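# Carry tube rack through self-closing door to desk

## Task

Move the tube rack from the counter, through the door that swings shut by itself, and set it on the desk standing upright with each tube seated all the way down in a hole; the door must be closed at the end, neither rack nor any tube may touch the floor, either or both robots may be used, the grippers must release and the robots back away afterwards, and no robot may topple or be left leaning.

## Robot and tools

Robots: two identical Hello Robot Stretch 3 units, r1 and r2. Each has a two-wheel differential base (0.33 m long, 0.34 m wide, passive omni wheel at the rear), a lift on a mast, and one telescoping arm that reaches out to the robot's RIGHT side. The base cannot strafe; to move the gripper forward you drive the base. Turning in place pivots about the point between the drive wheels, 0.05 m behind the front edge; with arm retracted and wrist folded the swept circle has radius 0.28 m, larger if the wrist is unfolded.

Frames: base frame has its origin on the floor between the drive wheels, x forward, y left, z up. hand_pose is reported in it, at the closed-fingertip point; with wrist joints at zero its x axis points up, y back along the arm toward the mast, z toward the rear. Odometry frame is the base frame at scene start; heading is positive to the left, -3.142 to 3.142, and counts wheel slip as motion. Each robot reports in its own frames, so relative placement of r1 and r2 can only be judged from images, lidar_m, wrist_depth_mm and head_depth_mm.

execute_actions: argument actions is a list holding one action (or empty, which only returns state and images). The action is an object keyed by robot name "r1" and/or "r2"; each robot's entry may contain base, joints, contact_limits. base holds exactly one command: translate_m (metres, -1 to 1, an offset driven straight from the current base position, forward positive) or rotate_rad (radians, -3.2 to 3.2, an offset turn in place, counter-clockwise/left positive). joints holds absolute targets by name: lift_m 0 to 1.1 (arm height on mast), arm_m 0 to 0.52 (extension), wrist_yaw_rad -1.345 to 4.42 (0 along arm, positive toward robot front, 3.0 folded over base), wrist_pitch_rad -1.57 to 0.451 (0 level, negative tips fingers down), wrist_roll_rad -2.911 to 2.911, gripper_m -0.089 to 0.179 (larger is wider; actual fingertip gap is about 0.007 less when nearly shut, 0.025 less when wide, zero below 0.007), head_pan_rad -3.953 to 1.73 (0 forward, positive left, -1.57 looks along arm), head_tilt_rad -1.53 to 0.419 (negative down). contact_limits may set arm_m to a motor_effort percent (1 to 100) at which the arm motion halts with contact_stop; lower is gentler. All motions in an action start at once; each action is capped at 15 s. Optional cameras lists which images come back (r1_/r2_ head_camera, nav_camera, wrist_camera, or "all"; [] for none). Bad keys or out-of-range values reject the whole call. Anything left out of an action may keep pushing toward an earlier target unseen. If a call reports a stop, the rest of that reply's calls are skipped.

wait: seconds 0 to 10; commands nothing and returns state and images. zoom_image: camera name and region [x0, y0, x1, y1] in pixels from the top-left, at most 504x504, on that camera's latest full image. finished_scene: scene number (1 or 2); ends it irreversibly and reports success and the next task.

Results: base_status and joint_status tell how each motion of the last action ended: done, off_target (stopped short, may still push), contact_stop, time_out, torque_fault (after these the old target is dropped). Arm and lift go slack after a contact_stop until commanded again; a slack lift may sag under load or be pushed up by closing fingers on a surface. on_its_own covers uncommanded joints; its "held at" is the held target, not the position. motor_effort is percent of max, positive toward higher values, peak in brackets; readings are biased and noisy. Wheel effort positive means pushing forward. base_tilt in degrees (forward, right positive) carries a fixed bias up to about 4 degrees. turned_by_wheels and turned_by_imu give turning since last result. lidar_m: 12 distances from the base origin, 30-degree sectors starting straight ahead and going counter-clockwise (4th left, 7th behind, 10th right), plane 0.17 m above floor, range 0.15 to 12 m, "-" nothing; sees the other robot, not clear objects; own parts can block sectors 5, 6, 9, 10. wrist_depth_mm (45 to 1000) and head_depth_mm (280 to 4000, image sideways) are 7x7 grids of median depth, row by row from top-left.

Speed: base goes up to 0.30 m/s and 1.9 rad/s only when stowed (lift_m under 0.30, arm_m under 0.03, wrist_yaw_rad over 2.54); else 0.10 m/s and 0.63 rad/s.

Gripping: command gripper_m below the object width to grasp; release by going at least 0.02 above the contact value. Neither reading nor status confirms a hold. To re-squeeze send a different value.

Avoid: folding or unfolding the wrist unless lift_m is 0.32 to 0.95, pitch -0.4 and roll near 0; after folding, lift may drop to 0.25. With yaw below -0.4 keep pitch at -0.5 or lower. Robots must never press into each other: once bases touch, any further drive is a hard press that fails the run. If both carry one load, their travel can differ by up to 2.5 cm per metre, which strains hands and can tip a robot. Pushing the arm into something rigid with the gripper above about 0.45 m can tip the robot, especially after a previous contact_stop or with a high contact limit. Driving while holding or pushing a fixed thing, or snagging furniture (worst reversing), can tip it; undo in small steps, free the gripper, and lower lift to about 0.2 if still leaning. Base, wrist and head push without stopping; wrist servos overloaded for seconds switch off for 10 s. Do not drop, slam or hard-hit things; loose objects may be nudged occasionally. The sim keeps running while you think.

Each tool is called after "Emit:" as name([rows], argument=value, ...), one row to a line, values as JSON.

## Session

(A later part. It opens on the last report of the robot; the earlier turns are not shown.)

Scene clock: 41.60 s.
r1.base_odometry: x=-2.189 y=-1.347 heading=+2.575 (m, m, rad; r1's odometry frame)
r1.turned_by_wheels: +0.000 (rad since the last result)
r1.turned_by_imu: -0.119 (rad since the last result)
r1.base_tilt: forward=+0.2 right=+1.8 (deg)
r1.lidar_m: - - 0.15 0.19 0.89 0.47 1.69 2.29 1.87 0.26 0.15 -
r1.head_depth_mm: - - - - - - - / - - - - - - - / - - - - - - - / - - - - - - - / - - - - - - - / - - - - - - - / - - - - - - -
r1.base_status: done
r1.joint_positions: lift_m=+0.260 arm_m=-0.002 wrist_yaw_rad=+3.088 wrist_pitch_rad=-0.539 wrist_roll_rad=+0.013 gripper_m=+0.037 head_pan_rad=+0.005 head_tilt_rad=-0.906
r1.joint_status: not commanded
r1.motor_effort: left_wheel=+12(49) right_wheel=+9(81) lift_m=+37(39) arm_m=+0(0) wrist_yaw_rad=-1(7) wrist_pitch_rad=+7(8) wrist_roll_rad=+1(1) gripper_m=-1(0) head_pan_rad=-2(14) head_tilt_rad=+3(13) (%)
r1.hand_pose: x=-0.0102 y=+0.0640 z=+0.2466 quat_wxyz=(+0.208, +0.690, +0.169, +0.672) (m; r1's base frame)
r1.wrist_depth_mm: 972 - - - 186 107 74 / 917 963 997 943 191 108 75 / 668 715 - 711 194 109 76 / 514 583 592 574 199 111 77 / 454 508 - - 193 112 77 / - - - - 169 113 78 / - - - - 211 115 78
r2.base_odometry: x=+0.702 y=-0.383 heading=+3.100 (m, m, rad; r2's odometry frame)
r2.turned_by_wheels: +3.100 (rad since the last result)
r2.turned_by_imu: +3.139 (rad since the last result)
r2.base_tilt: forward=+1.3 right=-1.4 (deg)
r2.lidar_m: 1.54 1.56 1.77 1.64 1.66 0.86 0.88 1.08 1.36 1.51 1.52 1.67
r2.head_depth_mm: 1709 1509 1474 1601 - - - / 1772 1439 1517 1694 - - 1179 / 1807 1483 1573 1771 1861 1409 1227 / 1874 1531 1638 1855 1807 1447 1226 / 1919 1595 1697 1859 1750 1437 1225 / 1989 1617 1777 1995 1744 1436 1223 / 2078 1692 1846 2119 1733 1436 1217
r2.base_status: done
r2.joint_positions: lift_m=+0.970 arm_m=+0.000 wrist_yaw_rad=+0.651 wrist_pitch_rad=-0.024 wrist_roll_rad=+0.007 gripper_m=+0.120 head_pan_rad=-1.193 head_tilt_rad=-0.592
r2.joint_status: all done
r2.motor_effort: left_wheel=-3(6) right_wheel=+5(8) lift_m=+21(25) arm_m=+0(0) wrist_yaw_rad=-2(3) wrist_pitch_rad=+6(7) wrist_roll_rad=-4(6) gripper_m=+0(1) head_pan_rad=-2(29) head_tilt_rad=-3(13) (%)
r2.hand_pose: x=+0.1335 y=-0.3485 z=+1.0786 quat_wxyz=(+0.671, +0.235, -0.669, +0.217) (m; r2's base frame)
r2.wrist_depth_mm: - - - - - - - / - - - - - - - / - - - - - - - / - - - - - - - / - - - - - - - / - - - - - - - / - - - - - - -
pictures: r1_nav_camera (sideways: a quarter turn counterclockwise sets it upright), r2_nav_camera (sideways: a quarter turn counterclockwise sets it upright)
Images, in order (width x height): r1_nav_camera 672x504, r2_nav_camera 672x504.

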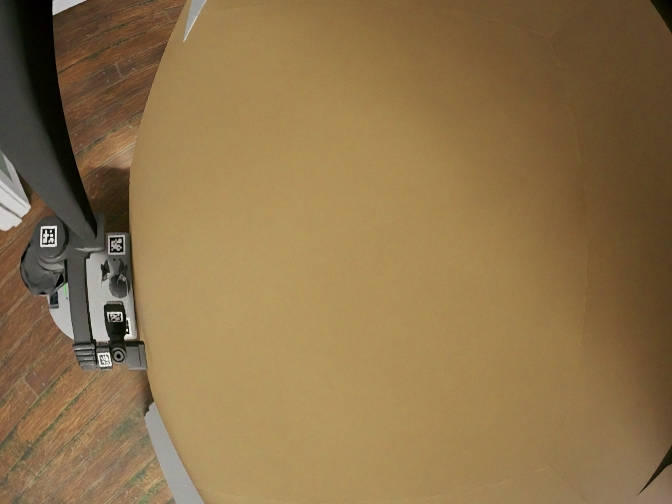

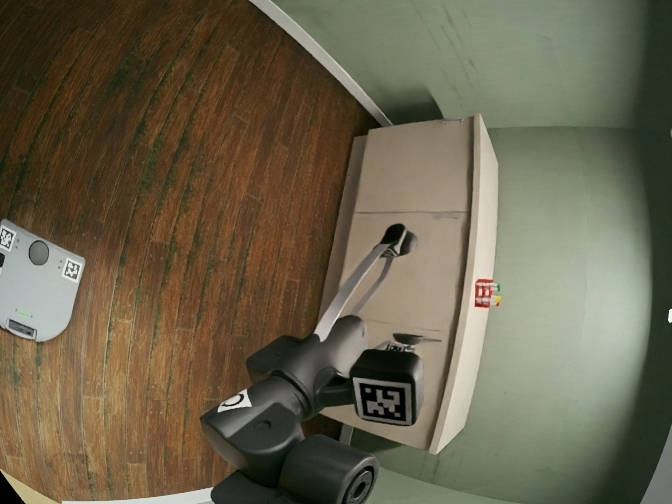

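Emit:
execute_actions([
  {"r1":{"base":{"translate_m":0.4}},"r2":{"base":{"rotate_rad":-0.92}}},
], cameras=[])

Emit:
execute_actions([
  {"r2":{"base":{"translate_m":1.0},"joints":{"wrist_yaw_rad":1.4}}},
], cameras=[])

Emit:
execute_actions([
  {"r2":{"base":{"rotate_rad":0.92},"joints":{"wrist_yaw_rad":0.0,"head_pan_rad":-1.4}}},
], cameras=["r2_nav_camera","r2_head_camera","r1_nav_camera"])

Scene clock: 45.50 s.
r1.base_odometry: x=-2.527 y=-1.133 heading=+2.576 (m, m, rad; r1's odometry frame)
r1.turned_by_wheels: +0.000 (rad since the last result)
r1.turned_by_imu: -0.060 (rad since the last result)
r1.base_tilt: forward=+0.1 right=+1.9 (deg)
r1.lidar_m: - - 0.15 0.19 1.30 0.49 1.63 2.31 1.88 0.26 0.15 -
r1.head_depth_mm: - - - - - - - / - - - - - - - / - - - - - - - / - - - - - - - / - - - - - - - / - - - - - - - / - - - - - - -
r1.base_status: done
r1.joint_positions: lift_m=+0.260 arm_m=-0.002 wrist_yaw_rad=+3.088 wrist_pitch_rad=-0.539 wrist_roll_rad=+0.013 gripper_m=+0.037 head_pan_rad=+0.010 head_tilt_rad=-0.911
r1.joint_status: not commanded
r1.motor_effort: left_wheel=+12(58) right_wheel=+7(89) lift_m=+36(39) arm_m=-1(1) wrist_yaw_rad=-1(5) wrist_pitch_rad=+7(8) wrist_roll_rad=+0(0) gripper_m=-1(1) head_pan_rad=-4(13) head_tilt_rad=+5(11) (%)
r1.hand_pose: x=-0.0101 y=+0.0639 z=+0.2466 quat_wxyz=(+0.208, +0.691, +0.169, +0.672) (m; r1's base frame)
r1.wrist_depth_mm: 971 - - - 186 106 74 / 959 973 983 936 190 108 75 / 732 741 - 704 195 110 76 / 584 594 588 573 199 111 77 / 483 510 - - 193 112 77 / - - - - 168 113 78 / - - - - 212 115 78
r2.base_odometry: x=+0.702 y=-0.383 heading=+2.180 (m, m, rad; r2's odometry frame)
r2.turned_by_wheels: -0.920 (rad since the last result)
r2.turned_by_imu: -0.932 (rad since the last result)
r2.base_tilt: forward=+1.4 right=-1.4 (deg)
r2.lidar_m: 1.57 1.60 1.54 1.61 1.69 1.64 0.83 0.82 0.89 1.11 1.53 1.50
r2.head_depth_mm: 1125 1204 1300 1375 - - - / 1243 1332 1455 1624 - - 1181 / 1393 1509 1666 1839 1870 1407 1226 / 1575 1741 1942 2065 1803 1449 1225 / 1822 2040 2312 2317 1743 1440 1222 / 1923 2104 2291 2049 1743 1441 1221 / 1816 1474 1530 1712 1738 1434 1215
r2.base_status: done
r2.joint_positions: lift_m=+0.970 arm_m=+0.000 wrist_yaw_rad=+0.651 wrist_pitch_rad=-0.024 wrist_roll_rad=+0.007 gripper_m=+0.120 head_pan_rad=-1.193 head_tilt_rad=-0.592
r2.joint_status: not commanded
r2.motor_effort: left_wheel=+3(4) right_wheel=-6(11) lift_m=+21(21) arm_m=+0(0) wrist_yaw_rad=-1(1) wrist_pitch_rad=+6(6) wrist_roll_rad=-4(4) gripper_m=+0(1) head_pan_rad=-2(2) head_tilt_rad=-3(4) (%)
r2.hand_pose: x=+0.1334 y=-0.3486 z=+1.0786 quat_wxyz=(+0.671, +0.235, -0.669, +0.217) (m; r2's base frame)
r2.wrist_depth_mm: - - - - - - 782 / - - - - - - 796 / - - - - - - 805 / - - - - - - 822 / - - - - - 983 831 / - - - - - - 836 / - - - - - - 818
pictures: none
No camera images: the call's "cameras" was empty. Leave "cameras" out to get every camera's image.

Scene clock: 56.47 s.
r1.base_odometry: x=-2.527 y=-1.133 heading=+2.576 (m, m, rad; r1's odometry frame)
r1.turned_by_wheels: +0.000 (rad since the last result)
r1.turned_by_imu: -0.001 (rad since the last result)
r1.base_tilt: forward=+0.0 right=+1.9 (deg)
r1.lidar_m: - - 0.15 0.19 1.30 0.49 1.64 2.31 1.88 0.26 0.15 -
r1.head_depth_mm: - - - - - - - / - - - - - - - / - - - - - - - / - - - - - - - / - - - - - - - / - - - - - - - / - - - - - - -
r1.base_status: not commanded
r1.joint_positions: lift_m=+0.260 arm_m=-0.002 wrist_yaw_rad=+3.088 wrist_pitch_rad=-0.539 wrist_roll_rad=+0.013 gripper_m=+0.037 head_pan_rad=+0.010 head_tilt_rad=-0.911
r1.joint_status: not commanded
r1.motor_effort: left_wheel=+11(12) right_wheel=+7(8) lift_m=+36(36) arm_m=-1(1) wrist_yaw_rad=+0(0) wrist_pitch_rad=+7(7) wrist_roll_rad=+0(0) gripper_m=+0(0) head_pan_rad=-4(4) head_tilt_rad=+5(6) (%)
r1.hand_pose: x=-0.0101 y=+0.0639 z=+0.2466 quat_wxyz=(+0.208, +0.691, +0.169, +0.672) (m; r1's base frame)
r1.wrist_depth_mm: 976 - - - 186 107 74 / 967 991 983 944 190 108 75 / 731 738 - 702 194 110 76 / 584 587 583 568 200 111 77 / 486 511 - - 192 112 77 / - - - - 169 114 78 / - - - - 211 115 78
r2.base_odometry: x=+0.130 y=+0.437 heading=+2.180 (m, m, rad; r2's odometry frame)
r2.turned_by_wheels: +0.000 (rad since the last result)
r2.turned_by_imu: +0.000 (rad since the last result)
r2.base_tilt: forward=+1.3 right=-1.4 (deg)
r2.lidar_m: 0.68 0.95 1.04 1.08 1.49 2.49 1.75 1.63 1.57 0.91 0.67 0.65
r2.head_depth_mm: 1580 1720 1067 1243 1617 1453 - / 1466 1578 987 1105 1332 1479 - / 1369 1441 924 996 - - - / 1283 1359 920 906 - - - / 1200 1290 916 836 941 - 1172 / 1132 1224 816 750 877 981 1168 / 1071 1154 762 718 806 916 1141
r2.base_status: done
r2.joint_positions: lift_m=+0.970 arm_m=+0.000 wrist_yaw_rad=+1.398 wrist_pitch_rad=-0.024 wrist_roll_rad=+0.007 gripper_m=+0.120 head_pan_rad=-1.193 head_tilt_rad=-0.592
r2.joint_status: all done
r2.motor_effort: left_wheel=+2(5) right_wheel=-5(6) lift_m=+21(21) arm_m=+0(0) wrist_yaw_rad=+2(0) wrist_pitch_rad=+6(7) wrist_roll_rad=-4(4) gripper_m=+0(0) head_pan_rad=-2(3) head_tilt_rad=-3(4) (%)
r2.hand_pose: x=+0.2304 y=-0.1891 z=+1.0786 quat_wxyz=(+0.545, +0.463, -0.537, +0.447) (m; r2's base frame)
r2.wrist_depth_mm: 961 - - - - 913 848 / 978 - - - - 930 866 / 999 - - - - 973 891 / - - - - - 969 861 / - 799 670 614 614 516 517 / - 849 697 615 535 - 439 / - 866 753 643 569 509 446
pictures: none
No camera images: the call's "cameras" was empty. Leave "cameras" out to get every camera's image.

Scene clock: 58.87 s.
r1.base_odometry: x=-2.527 y=-1.133 heading=+2.576 (m, m, rad; r1's odometry frame)
r1.turned_by_wheels: +0.000 (rad since the last result)
r1.turned_by_imu: +0.000 (rad since the last result)
r1.base_tilt: forward=+0.0 right=+2.1 (deg)
r1.lidar_m: - - 0.15 0.19 1.30 0.49 1.63 2.31 1.88 0.26 0.15 -
r1.head_depth_mm: - - - - - - - / - - - - - - - / - - - - - - - / - - - - - - - / - - - - - - - / - - - - - - - / - - - - - - -
r1.base_status: not commanded
r1.joint_positions: lift_m=+0.260 arm_m=-0.002 wrist_yaw_rad=+3.088 wrist_pitch_rad=-0.539 wrist_roll_rad=+0.013 gripper_m=+0.037 head_pan_rad=+0.010 head_tilt_rad=-0.911
r1.joint_status: not commanded
r1.motor_effort: left_wheel=+11(12) right_wheel=+7(7) lift_m=+37(36) arm_m=-1(1) wrist_yaw_rad=+0(0) wrist_pitch_rad=+7(7) wrist_roll_rad=+0(0) gripper_m=-1(0) head_pan_rad=-4(4) head_tilt_rad=+5(5) (%)
r1.hand_pose: x=-0.0101 y=+0.0639 z=+0.2466 quat_wxyz=(+0.208, +0.691, +0.169, +0.672) (m; r1's base frame)
r1.wrist_depth_mm: 997 - - - 185 107 74 / 950 958 975 927 190 108 75 / 737 731 - 719 194 109 76 / 584 587 594 567 199 111 77 / 492 507 - - 193 112 77 / - - - - 168 114 78 / - - - - 211 115 78
r2.base_odometry: x=+0.130 y=+0.437 heading=+3.100 (m, m, rad; r2's odometry frame)
r2.turned_by_wheels: +0.920 (rad since the last result)
r2.turned_by_imu: +0.931 (rad since the last result)
r2.base_tilt: forward=+1.3 right=-1.4 (deg)
r2.lidar_m: 1.04 1.05 1.32 2.49 1.81 1.70 1.57 1.05 0.71 0.65 0.66 0.84
r2.head_depth_mm: 1023 1128 930 734 - - - / 1034 1140 927 731 - - - / 1046 1156 925 758 843 1001 1199 / 1058 1169 915 758 857 1018 1202 / 1066 1164 915 756 880 1042 1223 / 1081 1179 912 769 893 1066 1219 / 1085 1190 909 785 911 1093 1218
r2.base_status: done
r2.joint_positions: lift_m=+0.970 arm_m=+0.000 wrist_yaw_rad=+0.001 wrist_pitch_rad=-0.024 wrist_roll_rad=+0.006 gripper_m=+0.120 head_pan_rad=-1.393 head_tilt_rad=-0.592
r2.joint_status: all done
r2.motor_effort: left_wheel=-2(4) right_wheel=+4(8) lift_m=+21(21) arm_m=+0(0) wrist_yaw_rad=-1(1) wrist_pitch_rad=+6(6) wrist_roll_rad=-4(4) gripper_m=+0(0) head_pan_rad=-2(14) head_tilt_rad=-4(4) (%)
r2.hand_pose: x=-0.0211 y=-0.4008 z=+1.0786 quat_wxyz=(+0.705, +0.009, -0.709, -0.008) (m; r2's base frame)
r2.wrist_depth_mm: 887 936 934 945 937 - - / 927 948 967 972 - - - / 957 975 999 - - - - / 981 975 - - 901 - 990 / 632 625 619 618 551 662 609 / 449 475 445 445 461 - 469 / 452 465 475 485 495 505 515
pictures: r1_nav_camera (sideways: a quarter turn counterclockwise sets it upright), r2_head_camera (sideways: a quarter turn clockwise sets it upright), r2_nav_camera (sideways: a quarter turn counterclockwise sets it upright)
Images, in order (width x height): r1_nav_camera 672x504, r2_head_camera 896x504, r2_nav_camera 672x504.

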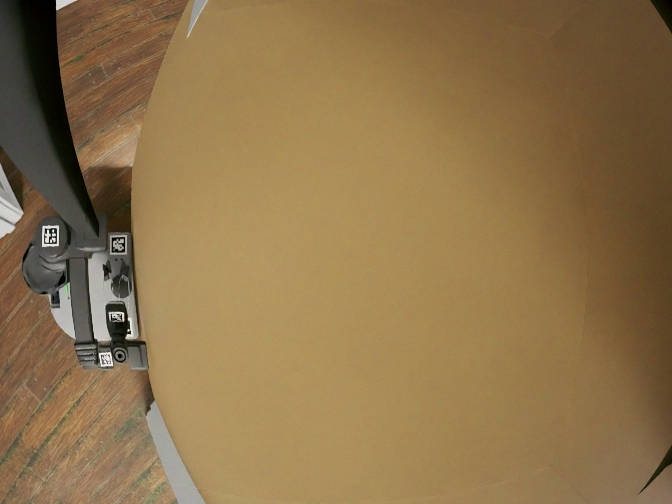

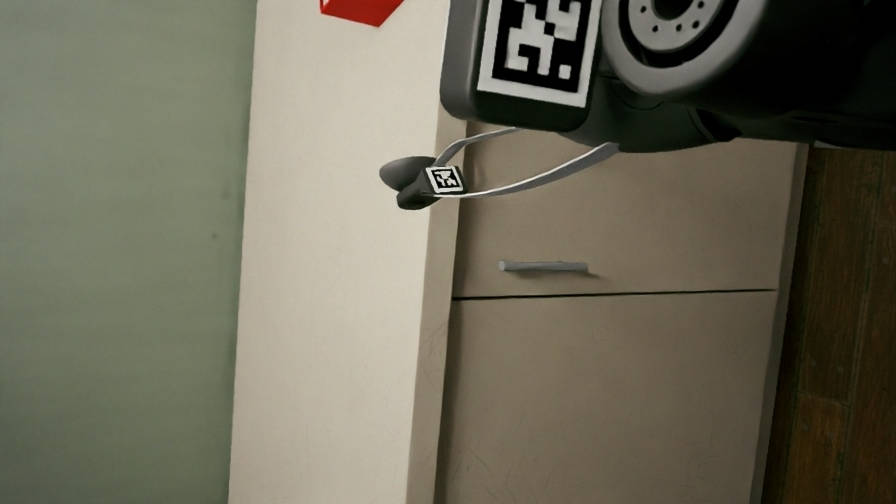

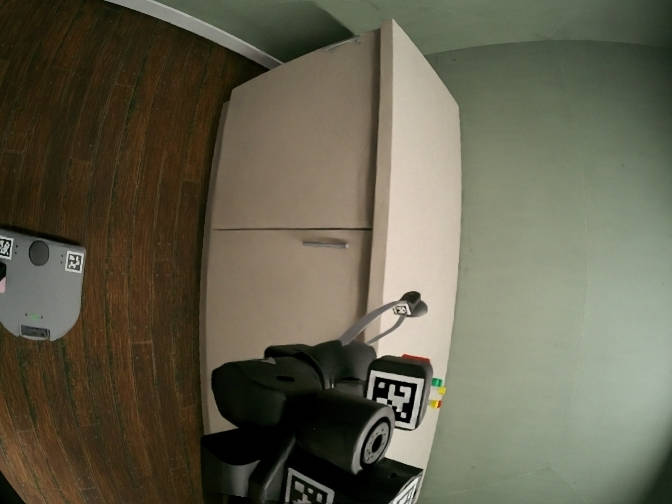

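Emit:
execute_actions([
  {"r2":{"base":{"translate_m":-0.27},"joints":{"head_pan_rad":-1.6}}},
], cameras=["r2_head_camera","r2_wrist_camera"])

Scene clock: 63.00 s.
r1.base_odometry: x=-2.527 y=-1.133 heading=+2.576 (m, m, rad; r1's odometry frame)
r1.turned_by_wheels: +0.000 (rad since the last result)
r1.turned_by_imu: +0.000 (rad since the last result)
r1.base_tilt: forward=+0.3 right=+1.9 (deg)
r1.lidar_m: - - 0.15 0.19 1.30 0.49 1.64 2.31 1.89 0.26 0.15 -
r1.head_depth_mm: - - - - - - - / - - - - - - - / - - - - - - - / - - - - - - - / - - - - - - - / - - - - - - - / - - - - - - -
r1.base_status: not commanded
r1.joint_positions: lift_m=+0.260 arm_m=-0.002 wrist_yaw_rad=+3.088 wrist_pitch_rad=-0.539 wrist_roll_rad=+0.013 gripper_m=+0.037 head_pan_rad=+0.010 head_tilt_rad=-0.911
r1.joint_status: not commanded
r1.motor_effort: left_wheel=+11(12) right_wheel=+7(7) lift_m=+37(37) arm_m=-1(1) wrist_yaw_rad=+0(0) wrist_pitch_rad=+7(7) wrist_roll_rad=+0(0) gripper_m=-1(0) head_pan_rad=-4(4) head_tilt_rad=+5(6) (%)
r1.hand_pose: x=-0.0101 y=+0.0639 z=+0.2466 quat_wxyz=(+0.208, +0.691, +0.169, +0.672) (m; r1's base frame)
r1.wrist_depth_mm: 975 - - - 186 106 74 / 953 976 979 930 191 108 75 / 736 736 - 709 195 109 76 / 580 584 596 572 199 111 77 / 489 510 - - 193 112 77 / - - - - 169 114 78 / - - - - 211 115 78
r2.base_odometry: x=+0.399 y=+0.425 heading=+3.100 (m, m, rad; r2's odometry frame)
r2.turned_by_wheels: +0.000 (rad since the last result)
r2.turned_by_imu: -0.001 (rad since the last result)
r2.base_tilt: forward=+1.4 right=-1.4 (deg)
r2.lidar_m: 1.31 1.32 1.66 2.45 1.56 1.41 1.30 1.32 0.73 0.68 0.69 0.88
r2.head_depth_mm: 1109 1210 933 803 - - - / 1097 1196 927 766 - - - / 1089 1197 922 747 - - - / 1082 1182 836 758 889 1079 1223 / 1074 1170 783 787 893 1055 1226 / 1065 1161 910 765 879 1039 1220 / 1053 1157 909 758 872 1024 1192
r2.base_status: done
r2.joint_positions: lift_m=+0.970 arm_m=+0.000 wrist_yaw_rad=+0.001 wrist_pitch_rad=-0.024 wrist_roll_rad=+0.006 gripper_m=+0.120 head_pan_rad=-1.593 head_tilt_rad=-0.592
r2.joint_status: all done
r2.motor_effort: left_wheel=-2(6) right_wheel=+5(5) lift_m=+20(21) arm_m=+0(0) wrist_yaw_rad=-2(2) wrist_pitch_rad=+7(7) wrist_roll_rad=-4(4) gripper_m=+0(0) head_pan_rad=-2(13) head_tilt_rad=-4(4) (%)
r2.hand_pose: x=-0.0211 y=-0.4008 z=+1.0786 quat_wxyz=(+0.705, +0.009, -0.709, -0.008) (m; r2's base frame)
r2.wrist_depth_mm: 924 951 973 972 - - - / 959 995 995 - - - - / 977 - - - - - - / - - - - - - - / 623 624 543 573 620 664 617 / 450 470 470 477 489 - 499 / 489 502 503 517 523 540 551
pictures: r2_head_camera (sideways: a quarter turn clockwise sets it upright), r2_wrist_camera
Images, in order (width x height): r2_head_camera 896x504, r2_wrist_camera 644x364.

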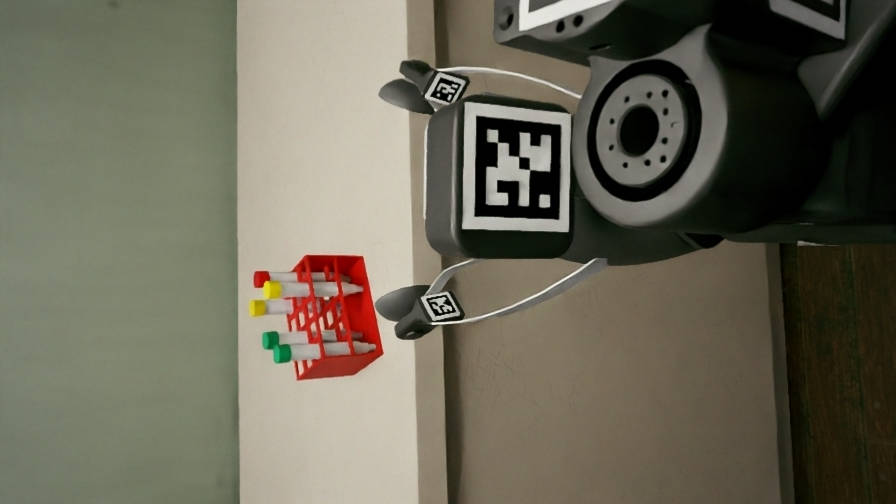

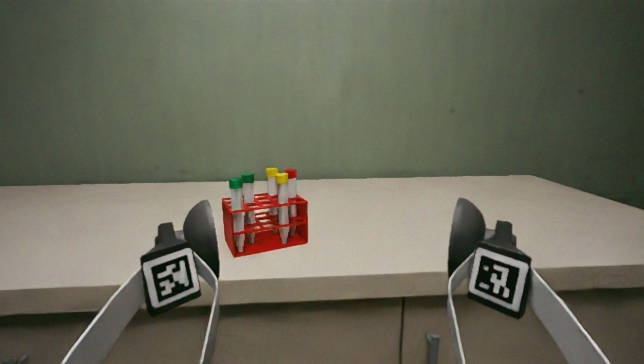

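Emit:
execute_actions([
  {"r2":{"base":{"translate_m":0.15},"joints":{"wrist_yaw_rad":-0.15,"gripper_m":0.179,"lift_m":0.88,"arm_m":0.15}}},
], cameras=["r2_head_camera","r2_wrist_camera"])

Scene clock: 67.40 s.
r1.base_odometry: x=-2.527 y=-1.133 heading=+2.576 (m, m, rad; r1's odometry frame)
r1.turned_by_wheels: +0.000 (rad since the last result)
r1.turned_by_imu: +0.000 (rad since the last result)
r1.base_tilt: forward=+0.2 right=+2.0 (deg)
r1.lidar_m: - - 0.15 0.19 1.30 0.49 1.63 2.31 1.89 0.26 0.15 -
r1.head_depth_mm: - - - - - - - / - - - - - - - / - - - - - - - / - - - - - - - / - - - - - - - / - - - - - - - / - - - - - - -
r1.base_status: not commanded
r1.joint_positions: lift_m=+0.260 arm_m=-0.002 wrist_yaw_rad=+3.088 wrist_pitch_rad=-0.539 wrist_roll_rad=+0.013 gripper_m=+0.037 head_pan_rad=+0.010 head_tilt_rad=-0.911
r1.joint_status: not commanded
r1.motor_effort: left_wheel=+12(12) right_wheel=+7(7) lift_m=+36(36) arm_m=-1(1) wrist_yaw_rad=+0(1) wrist_pitch_rad=+7(7) wrist_roll_rad=+0(0) gripper_m=+0(0) head_pan_rad=-4(4) head_tilt_rad=+5(5) (%)
r1.hand_pose: x=-0.0101 y=+0.0639 z=+0.2466 quat_wxyz=(+0.208, +0.691, +0.169, +0.672) (m; r1's base frame)
r1.wrist_depth_mm: 982 - - - 186 107 74 / 966 966 982 933 190 108 75 / 730 731 - 706 194 110 76 / 584 588 591 570 199 111 76 / 488 504 - - 193 112 77 / - - - - 169 113 78 / - - - - 211 115 78
r2.base_odometry: x=+0.250 y=+0.432 heading=+3.100 (m, m, rad; r2's odometry frame)
r2.turned_by_wheels: +0.000 (rad since the last result)
r2.turned_by_imu: -0.001 (rad since the last result)
r2.base_tilt: forward=+1.4 right=-1.3 (deg)
r2.lidar_m: 1.16 1.17 1.48 2.48 1.70 1.57 1.45 1.07 0.72 0.67 0.67 0.86
r2.head_depth_mm: 1093 1195 933 768 - 1150 1229 / 1087 1188 929 735 - 1143 1228 / 1074 1174 791 744 - 1102 1229 / 1066 1171 827 765 877 1055 1224 / 1054 1156 913 754 867 1027 1194 / 1049 1158 912 751 858 1013 1195 / 1041 1150 906 750 847 1002 1193
r2.base_status: done
r2.joint_positions: lift_m=+0.880 arm_m=+0.150 wrist_yaw_rad=-0.149 wrist_pitch_rad=-0.024 wrist_roll_rad=+0.006 gripper_m=+0.179 head_pan_rad=-1.593 head_tilt_rad=-0.593
r2.joint_status: all done
r2.motor_effort: left_wheel=-3(5) right_wheel=+4(9) lift_m=+21(17) arm_m=+4(5) wrist_yaw_rad=-1(2) wrist_pitch_rad=+6(7) wrist_roll_rad=-4(4) gripper_m=+0(99) head_pan_rad=-3(3) head_tilt_rad=-4(4) (%)
r2.hand_pose: x=-0.0595 y=-0.5474 z=+0.9887 quat_wxyz=(+0.703, -0.044, -0.708, -0.061) (m; r2's base frame)
r2.wrist_depth_mm: 711 771 804 848 922 961 - / 736 773 820 879 936 - - / 763 812 857 885 993 - - / 638 644 500 409 622 617 612 / 388 403 358 380 380 381 410 / 293 274 289 302 320 345 - / 272 289 316 337 362 390 431
pictures: r2_head_camera (sideways: a quarter turn clockwise sets it upright), r2_wrist_camera
Images, in order (width x height): r2_head_camera 896x504, r2_wrist_camera 644x364.

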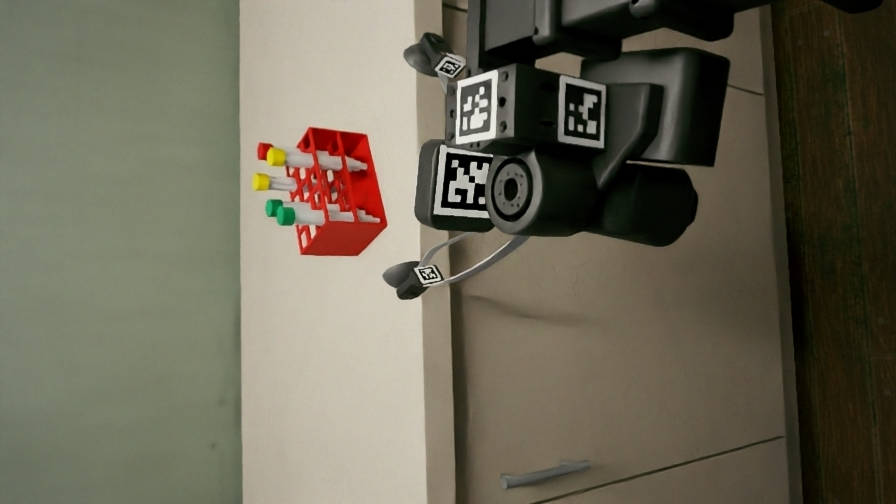

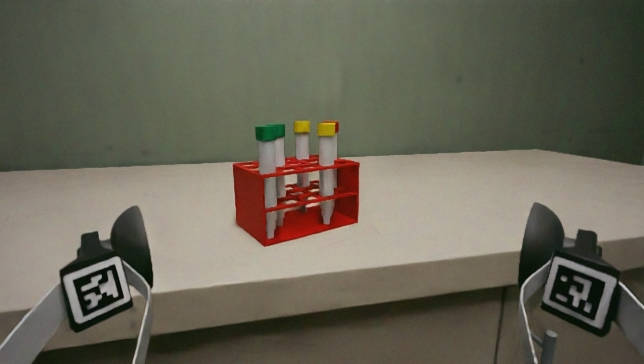

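Emit:
execute_actions([
  {"r2":{"base":{"translate_m":-0.15},"joints":{"wrist_yaw_rad":0.25,"arm_m":0.25}}},
], cameras=["r2_head_camera","r2_wrist_camera"])

Scene clock: 71.17 s.
r1.base_odometry: x=-2.527 y=-1.133 heading=+2.576 (m, m, rad; r1's odometry frame)
r1.turned_by_wheels: +0.000 (rad since the last result)
r1.turned_by_imu: +0.000 (rad since the last result)
r1.base_tilt: forward=-0.1 right=+1.9 (deg)
r1.lidar_m: - - 0.15 0.19 1.30 0.49 1.63 2.31 1.88 0.26 0.15 -
r1.head_depth_mm: - - - - - - - / - - - - - - - / - - - - - - - / - - - - - - - / - - - - - - - / - - - - - - - / - - - - - - -
r1.base_status: not commanded
r1.joint_positions: lift_m=+0.260 arm_m=-0.002 wrist_yaw_rad=+3.088 wrist_pitch_rad=-0.539 wrist_roll_rad=+0.013 gripper_m=+0.037 head_pan_rad=+0.010 head_tilt_rad=-0.911
r1.joint_status: not commanded
r1.motor_effort: left_wheel=+11(12) right_wheel=+8(7) lift_m=+36(36) arm_m=-1(1) wrist_yaw_rad=+0(1) wrist_pitch_rad=+7(7) wrist_roll_rad=+0(0) gripper_m=+0(0) head_pan_rad=-4(4) head_tilt_rad=+5(5) (%)
r1.hand_pose: x=-0.0101 y=+0.0639 z=+0.2466 quat_wxyz=(+0.208, +0.691, +0.169, +0.672) (m; r1's base frame)
r1.wrist_depth_mm: 968 - - - 186 107 74 / 953 961 956 921 190 108 75 / 717 732 - 712 194 109 76 / 583 590 585 575 199 111 77 / 491 510 - - 194 112 77 / - - - - 169 114 78 / - - - - 211 115 78
r2.base_odometry: x=+0.399 y=+0.425 heading=+3.100 (m, m, rad; r2's odometry frame)
r2.turned_by_wheels: +0.000 (rad since the last result)
r2.turned_by_imu: -0.001 (rad since the last result)
r2.base_tilt: forward=+1.4 right=-1.4 (deg)
r2.lidar_m: 1.31 1.32 1.67 2.46 1.56 1.41 1.30 1.32 0.74 0.68 0.69 0.88
r2.head_depth_mm: 1107 1210 934 - - 1143 1219 / 1099 1200 980 - 941 1097 1231 / 1095 1188 976 - 935 1080 1231 / 1079 1179 918 - 910 1066 1225 / 1074 1167 783 785 889 1052 1227 / 1068 1154 913 767 880 1037 1219 / 1053 1155 906 757 869 1028 1194
r2.base_status: done
r2.joint_positions: lift_m=+0.880 arm_m=+0.250 wrist_yaw_rad=+0.249 wrist_pitch_rad=-0.024 wrist_roll_rad=+0.006 gripper_m=+0.179 head_pan_rad=-1.593 head_tilt_rad=-0.593
r2.joint_status: all done
r2.motor_effort: left_wheel=-3(6) right_wheel=+5(7) lift_m=+21(21) arm_m=+4(5) wrist_yaw_rad=+0(1) wrist_pitch_rad=+6(7) wrist_roll_rad=-3(4) gripper_m=-1(0) head_pan_rad=-3(3) head_tilt_rad=-4(3) (%)
r2.hand_pose: x=+0.0415 y=-0.6424 z=+0.9887 quat_wxyz=(+0.701, +0.097, -0.702, +0.079) (m; r2's base frame)
r2.wrist_depth_mm: 872 824 798 764 727 700 674 / 913 854 832 785 750 724 697 / 944 887 847 803 781 744 703 / 635 633 555 304 618 617 605 / 385 400 352 322 351 377 402 / 292 260 273 274 272 272 - / 249 235 224 214 212 212 203
pictures: r2_head_camera (sideways: a quarter turn clockwise sets it upright), r2_wrist_camera
Images, in order (width x height): r2_head_camera 896x504, r2_wrist_camera 644x364.

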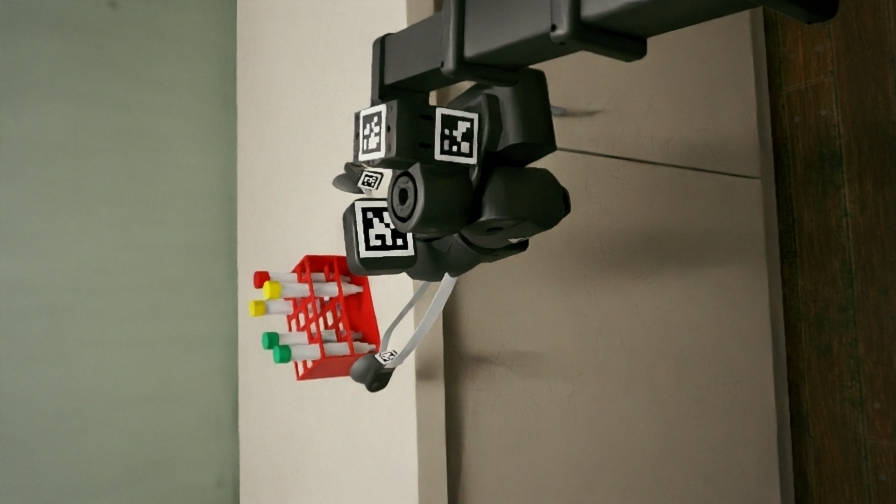

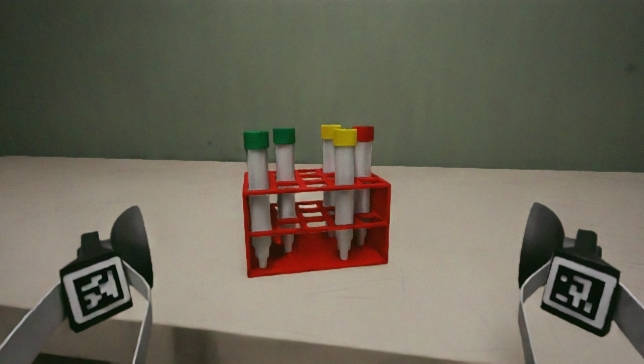

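Emit:
execute_actions([
  {"r2":{"base":{"translate_m":0.03},"joints":{"arm_m":0.40}}},
], cameras=["r2_wrist_camera"])

Scene clock: 73.90 s.
r1.base_odometry: x=-2.527 y=-1.133 heading=+2.576 (m, m, rad; r1's odometry frame)
r1.turned_by_wheels: +0.000 (rad since the last result)
r1.turned_by_imu: +0.000 (rad since the last result)
r1.base_tilt: forward=+0.1 right=+2.0 (deg)
r1.lidar_m: - - 0.15 0.19 1.30 0.49 1.63 2.31 1.89 0.26 0.15 -
r1.head_depth_mm: - - - - - - - / - - - - - - - / - - - - - - - / - - - - - - - / - - - - - - - / - - - - - - - / - - - - - - -
r1.base_status: not commanded
r1.joint_positions: lift_m=+0.260 arm_m=-0.002 wrist_yaw_rad=+3.088 wrist_pitch_rad=-0.539 wrist_roll_rad=+0.013 gripper_m=+0.037 head_pan_rad=+0.010 head_tilt_rad=-0.911
r1.joint_status: not commanded
r1.motor_effort: left_wheel=+12(12) right_wheel=+7(7) lift_m=+35(36) arm_m=-1(1) wrist_yaw_rad=+0(0) wrist_pitch_rad=+7(7) wrist_roll_rad=+0(0) gripper_m=+0(0) head_pan_rad=-4(4) head_tilt_rad=+5(6) (%)
r1.hand_pose: x=-0.0101 y=+0.0639 z=+0.2466 quat_wxyz=(+0.208, +0.691, +0.169, +0.672) (m; r1's base frame)
r1.wrist_depth_mm: 985 - - - 186 106 74 / 960 962 - 907 190 108 75 / 733 740 - 700 195 109 76 / 577 590 584 577 198 111 76 / 492 506 - - 193 112 77 / - - - - 168 114 78 / - - - - 210 115 78
r2.base_odometry: x=+0.369 y=+0.427 heading=+3.099 (m, m, rad; r2's odometry frame)
r2.turned_by_wheels: +0.000 (rad since the last result)
r2.turned_by_imu: -0.001 (rad since the last result)
r2.base_tilt: forward=+1.4 right=-1.3 (deg)
r2.lidar_m: 1.28 1.29 1.63 2.46 1.59 1.44 1.33 1.35 0.73 0.68 0.69 0.88
r2.head_depth_mm: 1104 1212 982 - - 1100 1230 / 1097 1200 - 808 917 1093 1231 / 1085 1186 - 799 906 1079 1223 / 1078 1178 791 788 898 1062 1225 / 1073 1163 810 768 887 1048 1221 / 1061 1156 909 760 879 1033 1222 / 1051 1149 904 751 866 1020 1188
r2.base_status: done
r2.joint_positions: lift_m=+0.880 arm_m=+0.400 wrist_yaw_rad=+0.250 wrist_pitch_rad=-0.024 wrist_roll_rad=+0.006 gripper_m=+0.179 head_pan_rad=-1.593 head_tilt_rad=-0.593
r2.joint_status: all done
r2.motor_effort: left_wheel=-3(3) right_wheel=+4(11) lift_m=+21(21) arm_m=+4(7) wrist_yaw_rad=-1(1) wrist_pitch_rad=+6(6) wrist_roll_rad=-3(4) gripper_m=+0(1) head_pan_rad=-2(2) head_tilt_rad=-3(4) (%)
r2.hand_pose: x=+0.0417 y=-0.7923 z=+0.9887 quat_wxyz=(+0.701, +0.097, -0.702, +0.079) (m; r2's base frame)
r2.wrist_depth_mm: 709 666 641 616 592 567 544 / 737 699 670 639 610 580 557 / 769 729 689 656 624 602 579 / 633 503 170 202 542 616 587 / 385 245 170 168 326 373 405 / 291 148 176 162 189 271 - / 205 205 156 169 191 212 203
pictures: r2_wrist_camera
Images, in order (width x height): r2_wrist_camera 644x364.

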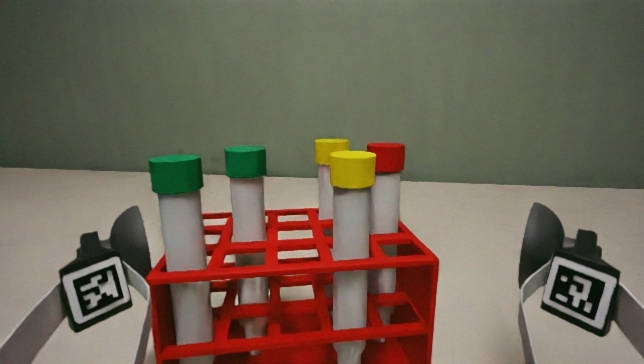

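Emit:
execute_actions([
  {"r2":{"base":{"translate_m":0.025},"joints":{"arm_m":0.425,"lift_m":0.865}}},
], cameras=[])

Emit:
execute_actions([
  {"r2":{"joints":{"gripper_m":0.10}}},
], cameras=["r2_wrist_camera"])

Emit:
execute_actions([
  {"r2":{"joints":{"lift_m":0.93}}},
], cameras=["r2_wrist_camera"])

Scene clock: 76.37 s.
r1.base_odometry: x=-2.527 y=-1.133 heading=+2.576 (m, m, rad; r1's odometry frame)
r1.turned_by_wheels: +0.000 (rad since the last result)
r1.turned_by_imu: +0.000 (rad since the last result)
r1.base_tilt: forward=+0.0 right=+1.9 (deg)
r1.lidar_m: - - 0.15 0.19 1.30 0.49 1.64 2.31 1.89 0.26 0.15 -
r1.head_depth_mm: - - - - - - - / - - - - - - - / - - - - - - - / - - - - - - - / - - - - - - - / - - - - - - - / - - - - - - -
r1.base_status: not commanded
r1.joint_positions: lift_m=+0.260 arm_m=-0.002 wrist_yaw_rad=+3.088 wrist_pitch_rad=-0.539 wrist_roll_rad=+0.013 gripper_m=+0.037 head_pan_rad=+0.010 head_tilt_rad=-0.911
r1.joint_status: not commanded
r1.motor_effort: left_wheel=+12(12) right_wheel=+8(7) lift_m=+37(36) arm_m=-1(1) wrist_yaw_rad=+0(0) wrist_pitch_rad=+7(7) wrist_roll_rad=+0(0) gripper_m=+1(0) head_pan_rad=-4(4) head_tilt_rad=+6(5) (%)
r1.hand_pose: x=-0.0101 y=+0.0639 z=+0.2466 quat_wxyz=(+0.208, +0.691, +0.169, +0.672) (m; r1's base frame)
r1.wrist_depth_mm: 991 - - - 186 106 74 / 963 961 979 935 190 108 75 / 721 739 - 705 195 109 76 / 590 585 592 575 200 111 77 / 491 510 - - 193 112 77 / - - - - 169 113 78 / - - - - 211 115 78
r2.base_odometry: x=+0.344 y=+0.428 heading=+3.099 (m, m, rad; r2's odometry frame)
r2.turned_by_wheels: +0.000 (rad since the last result)
r2.turned_by_imu: -0.001 (rad since the last result)
r2.base_tilt: forward=+1.4 right=-1.3 (deg)
r2.lidar_m: 1.25 1.27 1.60 2.46 1.61 1.46 1.36 1.09 0.73 0.68 0.69 0.87
r2.head_depth_mm: 1105 1202 937 762 - 1103 1206 / 1094 1192 1043 804 917 1086 1227 / 1085 1184 - 798 903 1066 1227 / 1077 1172 788 783 891 1057 1224 / 1070 1157 794 765 881 1043 1224 / 1059 1157 909 753 873 1028 1197 / 1047 1147 907 748 863 1016 1192
r2.base_status: done
r2.joint_positions: lift_m=+0.865 arm_m=+0.425 wrist_yaw_rad=+0.250 wrist_pitch_rad=-0.024 wrist_roll_rad=+0.006 gripper_m=+0.179 head_pan_rad=-1.593 head_tilt_rad=-0.593
r2.joint_status: all done
r2.motor_effort: left_wheel=-2(5) right_wheel=+4(10) lift_m=+21(20) arm_m=+4(2) wrist_yaw_rad=+0(0) wrist_pitch_rad=+6(6) wrist_roll_rad=-3(4) gripper_m=+0(0) head_pan_rad=-1(3) head_tilt_rad=-4(4) (%)
r2.hand_pose: x=+0.0417 y=-0.8173 z=+0.9737 quat_wxyz=(+0.701, +0.097, -0.702, +0.079) (m; r2's base frame)
r2.wrist_depth_mm: 672 642 612 596 563 542 525 / 707 674 637 611 590 562 536 / 736 697 640 633 141 575 556 / 565 504 135 492 119 545 560 / 346 343 132 144 123 312 363 / 262 111 116 152 128 133 - / 184 183 127 145 129 143 181
pictures: none
No camera images: the call's "cameras" was empty. Leave "cameras" out to get every camera's image.

Scene clock: 77.63 s.
r1.base_odometry: x=-2.527 y=-1.133 heading=+2.576 (m, m, rad; r1's odometry frame)
r1.turned_by_wheels: +0.000 (rad since the last result)
r1.turned_by_imu: +0.000 (rad since the last result)
r1.base_tilt: forward=+0.2 right=+1.8 (deg)
r1.lidar_m: - - 0.15 0.19 1.30 0.49 1.63 2.31 1.88 0.26 0.15 -
r1.head_depth_mm: - - - - - - - / - - - - - - - / - - - - - - - / - - - - - - - / - - - - - - - / - - - - - - - / - - - - - - -
r1.base_status: not commanded
r1.joint_positions: lift_m=+0.260 arm_m=-0.002 wrist_yaw_rad=+3.088 wrist_pitch_rad=-0.539 wrist_roll_rad=+0.013 gripper_m=+0.037 head_pan_rad=+0.010 head_tilt_rad=-0.911
r1.joint_status: not commanded
r1.motor_effort: left_wheel=+12(12) right_wheel=+7(7) lift_m=+37(36) arm_m=-1(1) wrist_yaw_rad=+0(0) wrist_pitch_rad=+7(7) wrist_roll_rad=+0(0) gripper_m=+0(1) head_pan_rad=-4(4) head_tilt_rad=+5(5) (%)
r1.hand_pose: x=-0.0101 y=+0.0639 z=+0.2466 quat_wxyz=(+0.208, +0.691, +0.169, +0.672) (m; r1's base frame)
r1.wrist_depth_mm: 988 - - - 187 107 74 / 966 961 982 922 190 108 75 / 734 734 - 706 195 109 76 / 579 587 592 575 199 111 77 / 490 510 - - 193 112 77 / - - - - 169 114 78 / - - - - 211 114 78
r2.base_odometry: x=+0.344 y=+0.428 heading=+3.099 (m, m, rad; r2's odometry frame)
r2.turned_by_wheels: +0.000 (rad since the last result)
r2.turned_by_imu: +0.000 (rad since the last result)
r2.base_tilt: forward=+1.4 right=-1.3 (deg)
r2.lidar_m: 1.25 1.27 1.60 2.47 1.61 1.47 1.36 1.09 0.73 0.68 0.68 0.87
r2.head_depth_mm: 1099 1200 935 761 - 1103 1212 / 1091 1197 1042 805 918 1088 1229 / 1083 1178 - 796 904 1070 1231 / 1077 1175 791 786 893 1059 1227 / 1067 1164 870 765 885 1044 1222 / 1059 1156 911 752 872 1029 1194 / 1048 1150 906 746 863 1016 1192
r2.base_status: not commanded
r2.joint_positions: lift_m=+0.865 arm_m=+0.425 wrist_yaw_rad=+0.250 wrist_pitch_rad=-0.024 wrist_roll_rad=+0.006 gripper_m=+0.101 head_pan_rad=-1.593 head_tilt_rad=-0.593
r2.joint_status: all done
r2.motor_effort: left_wheel=-3(3) right_wheel=+4(4) lift_m=+21(21) arm_m=+4(4) wrist_yaw_rad=-2(1) wrist_pitch_rad=+6(6) wrist_roll_rad=-4(3) gripper_m=-27(99) head_pan_rad=-3(3) head_tilt_rad=-4(3) (%)
r2.hand_pose: x=+0.0417 y=-0.8173 z=+0.9737 quat_wxyz=(+0.701, +0.097, -0.702, +0.079) (m; r2's base frame)
r2.wrist_depth_mm: 680 643 612 588 560 540 524 / 700 672 648 610 586 561 539 / 725 690 136 626 149 582 561 / 571 562 116 191 150 544 552 / 342 373 118 148 127 153 336 / 260 - 117 152 152 151 257 / 192 192 124 156 138 165 181
pictures: r2_wrist_camera
Images, in order (width x height): r2_wrist_camera 644x364.

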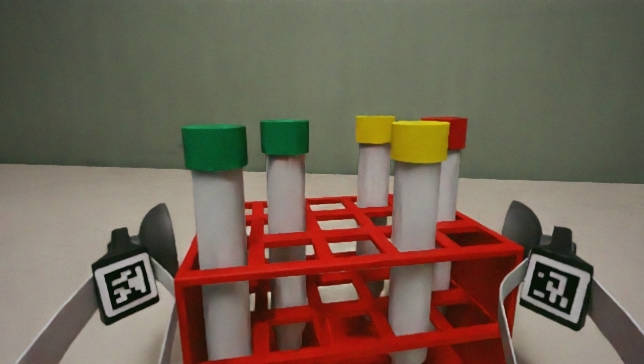

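Scene clock: 79.07 s.
r1.base_odometry: x=-2.527 y=-1.133 heading=+2.576 (m, m, rad; r1's odometry frame)
r1.turned_by_wheels: +0.000 (rad since the last result)
r1.turned_by_imu: +0.000 (rad since the last result)
r1.base_tilt: forward=+0.1 right=+1.8 (deg)
r1.lidar_m: - - 0.15 0.19 1.30 0.49 1.63 2.31 1.89 0.26 0.15 -
r1.head_depth_mm: - - - - - - - / - - - - - - - / - - - - - - - / - - - - - - - / - - - - - - - / - - - - - - - / - - - - - - -
r1.base_status: not commanded
r1.joint_positions: lift_m=+0.260 arm_m=-0.002 wrist_yaw_rad=+3.088 wrist_pitch_rad=-0.539 wrist_roll_rad=+0.013 gripper_m=+0.037 head_pan_rad=+0.010 head_tilt_rad=-0.911
r1.joint_status: not commanded
r1.motor_effort: left_wheel=+12(12) right_wheel=+7(7) lift_m=+37(36) arm_m=-1(1) wrist_yaw_rad=+0(0) wrist_pitch_rad=+7(7) wrist_roll_rad=+0(0) gripper_m=+0(0) head_pan_rad=-5(4) head_tilt_rad=+5(5) (%)
r1.hand_pose: x=-0.0101 y=+0.0639 z=+0.2466 quat_wxyz=(+0.208, +0.691, +0.169, +0.672) (m; r1's base frame)
r1.wrist_depth_mm: 977 - - - 186 107 74 / 960 950 995 928 190 108 75 / 726 730 - 707 194 109 76 / 581 580 591 569 199 111 76 / 491 508 - - 194 112 77 / - - - - 169 114 78 / - - - - 212 115 78
r2.base_odometry: x=+0.344 y=+0.428 heading=+3.099 (m, m, rad; r2's odometry frame)
r2.turned_by_wheels: +0.000 (rad since the last result)
r2.turned_by_imu: +0.000 (rad since the last result)
r2.base_tilt: forward=+1.4 right=-1.4 (deg)
r2.lidar_m: 1.25 1.27 1.60 2.47 1.61 1.47 1.36 1.09 0.73 0.68 0.69 0.87
r2.head_depth_mm: 1105 1207 - - 938 1108 1230 / 1098 1191 837 787 913 1089 1226 / 1084 1185 - 780 903 1070 1227 / 1076 1164 794 772 891 1058 1219 / 1068 1164 829 767 883 1043 1229 / 1060 1155 912 752 869 1029 1197 / 1049 1148 906 748 865 1015 1193
r2.base_status: not commanded
r2.joint_positions: lift_m=+0.930 arm_m=+0.425 wrist_yaw_rad=+0.250 wrist_pitch_rad=-0.026 wrist_roll_rad=+0.006 gripper_m=+0.105 head_pan_rad=-1.593 head_tilt_rad=-0.593
r2.joint_status: all done
r2.motor_effort: left_wheel=-3(3) right_wheel=+4(4) lift_m=+27(26) arm_m=+4(4) wrist_yaw_rad=-1(1) wrist_pitch_rad=+7(7) wrist_roll_rad=-3(3) gripper_m=-26(27) head_pan_rad=-3(3) head_tilt_rad=-4(4) (%)
r2.hand_pose: x=+0.0417 y=-0.8172 z=+1.0377 quat_wxyz=(+0.701, +0.098, -0.702, +0.078) (m; r2's base frame)
r2.wrist_depth_mm: 677 639 616 583 559 552 524 / 705 677 638 614 581 563 536 / 742 695 641 632 157 577 559 / 765 717 118 644 157 596 569 / 506 545 124 150 131 145 490 / 368 - 118 167 155 144 379 / 287 284 122 148 135 166 269
pictures: r2_wrist_camera
Images, in order (width x height): r2_wrist_camera 644x364.

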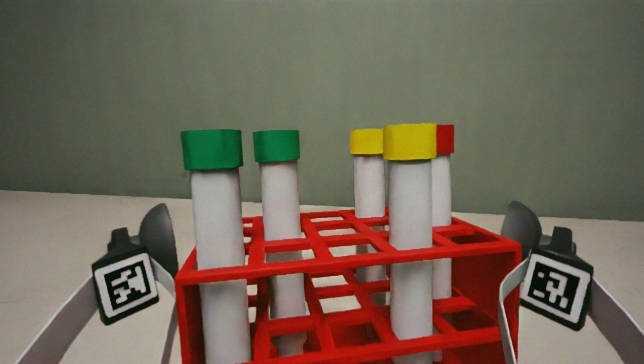

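Emit:
execute_actions([
  {"r2":{"base":{"rotate_rad":1.57},"joints":{"arm_m":0.0,"wrist_yaw_rad":1.6,"head_pan_rad":0.6,"head_tilt_rad":-0.8}}},
], cameras=["r2_nav_camera"])

Scene clock: 83.90 s.
r1.base_odometry: x=-2.527 y=-1.133 heading=+2.576 (m, m, rad; r1's odometry frame)
r1.turned_by_wheels: +0.000 (rad since the last result)
r1.turned_by_imu: +0.000 (rad since the last result)
r1.base_tilt: forward=+0.0 right=+2.0 (deg)
r1.lidar_m: - - 0.15 0.19 1.30 0.49 1.63 2.31 1.88 0.26 0.15 -
r1.head_depth_mm: - - - - - - - / - - - - - - - / - - - - - - - / - - - - - - - / - - - - - - - / - - - - - - - / - - - - - - -
r1.base_status: not commanded
r1.joint_positions: lift_m=+0.260 arm_m=-0.002 wrist_yaw_rad=+3.088 wrist_pitch_rad=-0.539 wrist_roll_rad=+0.013 gripper_m=+0.037 head_pan_rad=+0.010 head_tilt_rad=-0.911
r1.joint_status: not commanded
r1.motor_effort: left_wheel=+11(12) right_wheel=+8(7) lift_m=+36(36) arm_m=-1(1) wrist_yaw_rad=+0(0) wrist_pitch_rad=+7(7) wrist_roll_rad=+0(0) gripper_m=+0(0) head_pan_rad=-4(4) head_tilt_rad=+5(5) (%)
r1.hand_pose: x=-0.0101 y=+0.0639 z=+0.2466 quat_wxyz=(+0.208, +0.691, +0.169, +0.672) (m; r1's base frame)
r1.wrist_depth_mm: 978 - - - 186 107 74 / 958 966 992 918 191 108 75 / 727 721 - 700 195 109 76 / 586 590 589 575 199 111 76 / 493 505 - - 193 112 77 / - - - - 168 114 78 / - - - - 212 115 78
r2.base_odometry: x=+0.344 y=+0.428 heading=-1.614 (m, m, rad; r2's odometry frame)
r2.turned_by_wheels: +1.570 (rad since the last result)
r2.turned_by_imu: +1.590 (rad since the last result)
r2.base_tilt: forward=+1.5 right=-1.4 (deg)
r2.lidar_m: 2.47 1.61 1.47 1.36 1.37 0.73 0.68 0.69 0.87 1.25 1.27 1.59
r2.head_depth_mm: 2116 2386 2159 1765 1493 1294 1137 / 2240 2470 2142 1759 1494 1291 1138 / 2367 2581 2149 1760 1488 1287 1140 / 2335 2536 2013 1759 1476 1286 1135 / 1409 1609 1873 1759 1491 1290 1133 / 1355 1543 1774 1752 1478 1282 1137 / 1307 1477 1685 1749 1482 1282 1132
r2.base_status: done
r2.joint_positions: lift_m=+0.930 arm_m=+0.001 wrist_yaw_rad=+1.600 wrist_pitch_rad=-0.026 wrist_roll_rad=+0.006 gripper_m=+0.108 head_pan_rad=+0.593 head_tilt_rad=-0.790
r2.joint_status: all done
r2.on_its_own: gripper_m is held at +0.107, not at your +0.100, by its stall guard, which is not easing now
r2.motor_effort: left_wheel=-3(7) right_wheel=+5(14) lift_m=+27(27) arm_m=-4(6) wrist_yaw_rad=-1(3) wrist_pitch_rad=+7(7) wrist_roll_rad=-3(4) gripper_m=-25(27) head_pan_rad=+2(30) head_tilt_rad=-5(20) (%)
r2.hand_pose: x=+0.2340 y=-0.1381 z=+1.0377 quat_wxyz=(+0.498, +0.515, -0.487, +0.499) (m; r2's base frame)
r2.wrist_depth_mm: - - - - - - - / - - - - - - - / - - - - 157 - - / - - 117 - 133 - - / - - 130 150 130 145 - / - - 118 167 154 144 - / - - 122 148 135 166 -
pictures: r2_nav_camera (sideways: a quarter turn counterclockwise sets it upright)
Images, in order (width x height): r2_nav_camera 672x504.

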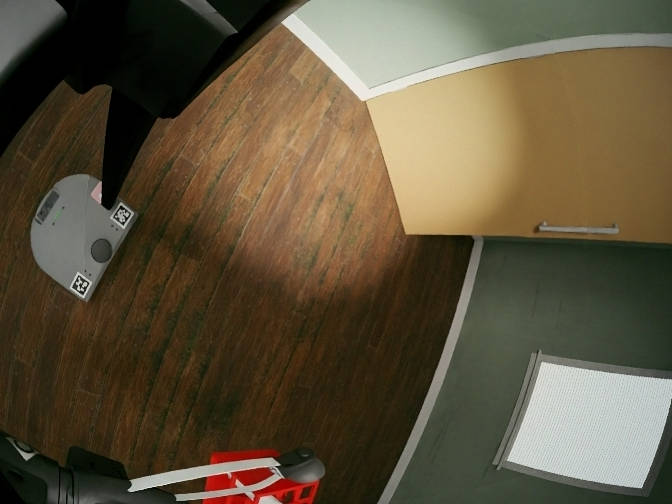

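Emit:
execute_actions([
  {"r2":{"base":{"translate_m":1.0},"joints":{"head_pan_rad":1.0}},"r1":{"base":{"translate_m":0.5}}},
], cameras=["r2_nav_camera","r1_nav_camera"])

Scene clock: 95.30 s.
r1.base_odometry: x=-2.949 y=-0.866 heading=+2.576 (m, m, rad; r1's odometry frame)
r1.turned_by_wheels: +0.000 (rad since the last result)
r1.turned_by_imu: -0.264 (rad since the last result)
r1.base_tilt: forward=+0.2 right=+1.8 (deg)
r1.lidar_m: - - 0.15 0.19 1.40 0.70 0.59 2.15 1.95 0.25 0.15 -
r1.head_depth_mm: - - - - - - - / - - - - - - - / - - - - - - - / - - - - - - - / - - - - - - - / - - - - - - - / - - - - - - -
r1.base_status: done
r1.joint_positions: lift_m=+0.260 arm_m=-0.002 wrist_yaw_rad=+3.090 wrist_pitch_rad=-0.539 wrist_roll_rad=+0.014 gripper_m=+0.037 head_pan_rad=+0.012 head_tilt_rad=-0.912
r1.joint_status: not commanded
r1.motor_effort: left_wheel=+12(57) right_wheel=+11(77) lift_m=+36(39) arm_m=+0(1) wrist_yaw_rad=-1(10) wrist_pitch_rad=+7(8) wrist_roll_rad=+0(0) gripper_m=+1(0) head_pan_rad=-5(12) head_tilt_rad=+6(10) (%)
r1.hand_pose: x=-0.0105 y=+0.0640 z=+0.2466 quat_wxyz=(+0.207, +0.691, +0.169, +0.672) (m; r1's base frame)
r1.wrist_depth_mm: - - - - 187 107 74 / 957 978 - 927 191 108 75 / 732 733 - 702 196 109 76 / 585 589 586 568 201 111 76 / 487 504 - - 194 112 77 / - - - - 169 114 78 / - - - - 211 115 78
r2.base_odometry: x=+0.301 y=-0.571 heading=-1.614 (m, m, rad; r2's odometry frame)
r2.turned_by_wheels: +0.000 (rad since the last result)
r2.turned_by_imu: -0.001 (rad since the last result)
r2.base_tilt: forward=+1.4 right=-1.3 (deg)
r2.lidar_m: 1.48 1.49 0.89 0.87 1.48 1.79 1.66 1.69 1.22 1.13 1.14 1.44
r2.head_depth_mm: 1547 1696 1883 1759 1492 1294 1138 / 1706 1904 2041 1761 1493 1290 1139 / 1752 2008 2145 1765 1490 1293 1138 / 1619 1865 2068 1751 1483 1288 1135 / 1510 1720 1944 1751 1489 1286 1136 / 1411 1582 1755 1225 1425 1282 1134 / 750 834 968 1185 1418 1284 1134
r2.base_status: done
r2.joint_positions: lift_m=+0.930 arm_m=+0.001 wrist_yaw_rad=+1.600 wrist_pitch_rad=-0.026 wrist_roll_rad=+0.006 gripper_m=+0.108 head_pan_rad=+0.993 head_tilt_rad=-0.790
r2.joint_status: all done
r2.on_its_own: gripper_m is held at +0.107, not at your +0.100, by its stall guard, which is not easing now
r2.motor_effort: left_wheel=-3(3) right_wheel=+4(10) lift_m=+28(27) arm_m=-4(4) wrist_yaw_rad=-1(1) wrist_pitch_rad=+7(7) wrist_roll_rad=-4(4) gripper_m=-24(24) head_pan_rad=+2(18) head_tilt_rad=-5(5) (%)
r2.hand_pose: x=+0.2340 y=-0.1381 z=+1.0377 quat_wxyz=(+0.498, +0.515, -0.487, +0.499) (m; r2's base frame)
r2.wrist_depth_mm: - - - - - - - / - - - - - - - / - - - - 157 - - / - - 117 - 134 - - / - - 129 150 130 145 - / - - 118 167 155 144 - / - - 122 148 135 166 -
pictures: r1_nav_camera (sideways: a quarter turn counterclockwise sets it upright), r2_nav_camera (sideways: a quarter turn counterclockwise sets it upright)
Images, in order (width x height): r1_nav_camera 672x504, r2_nav_camera 672x504.

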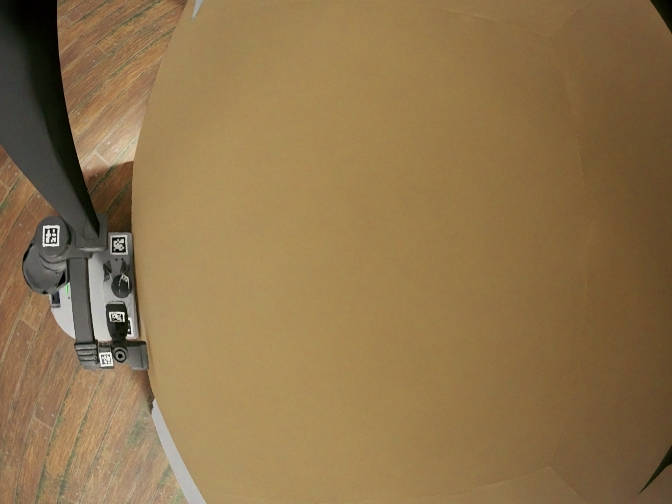

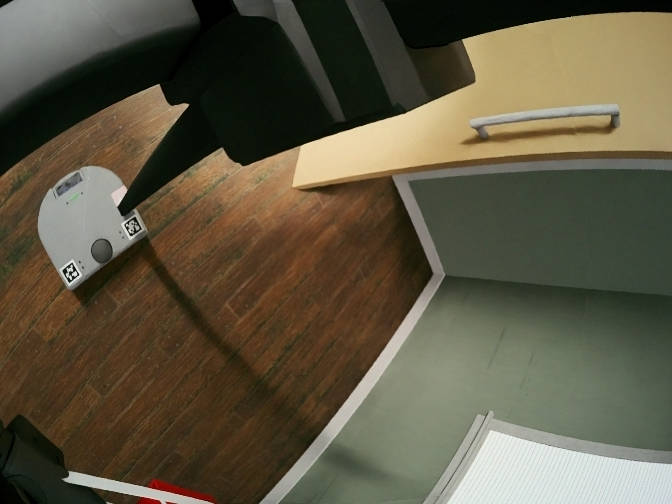

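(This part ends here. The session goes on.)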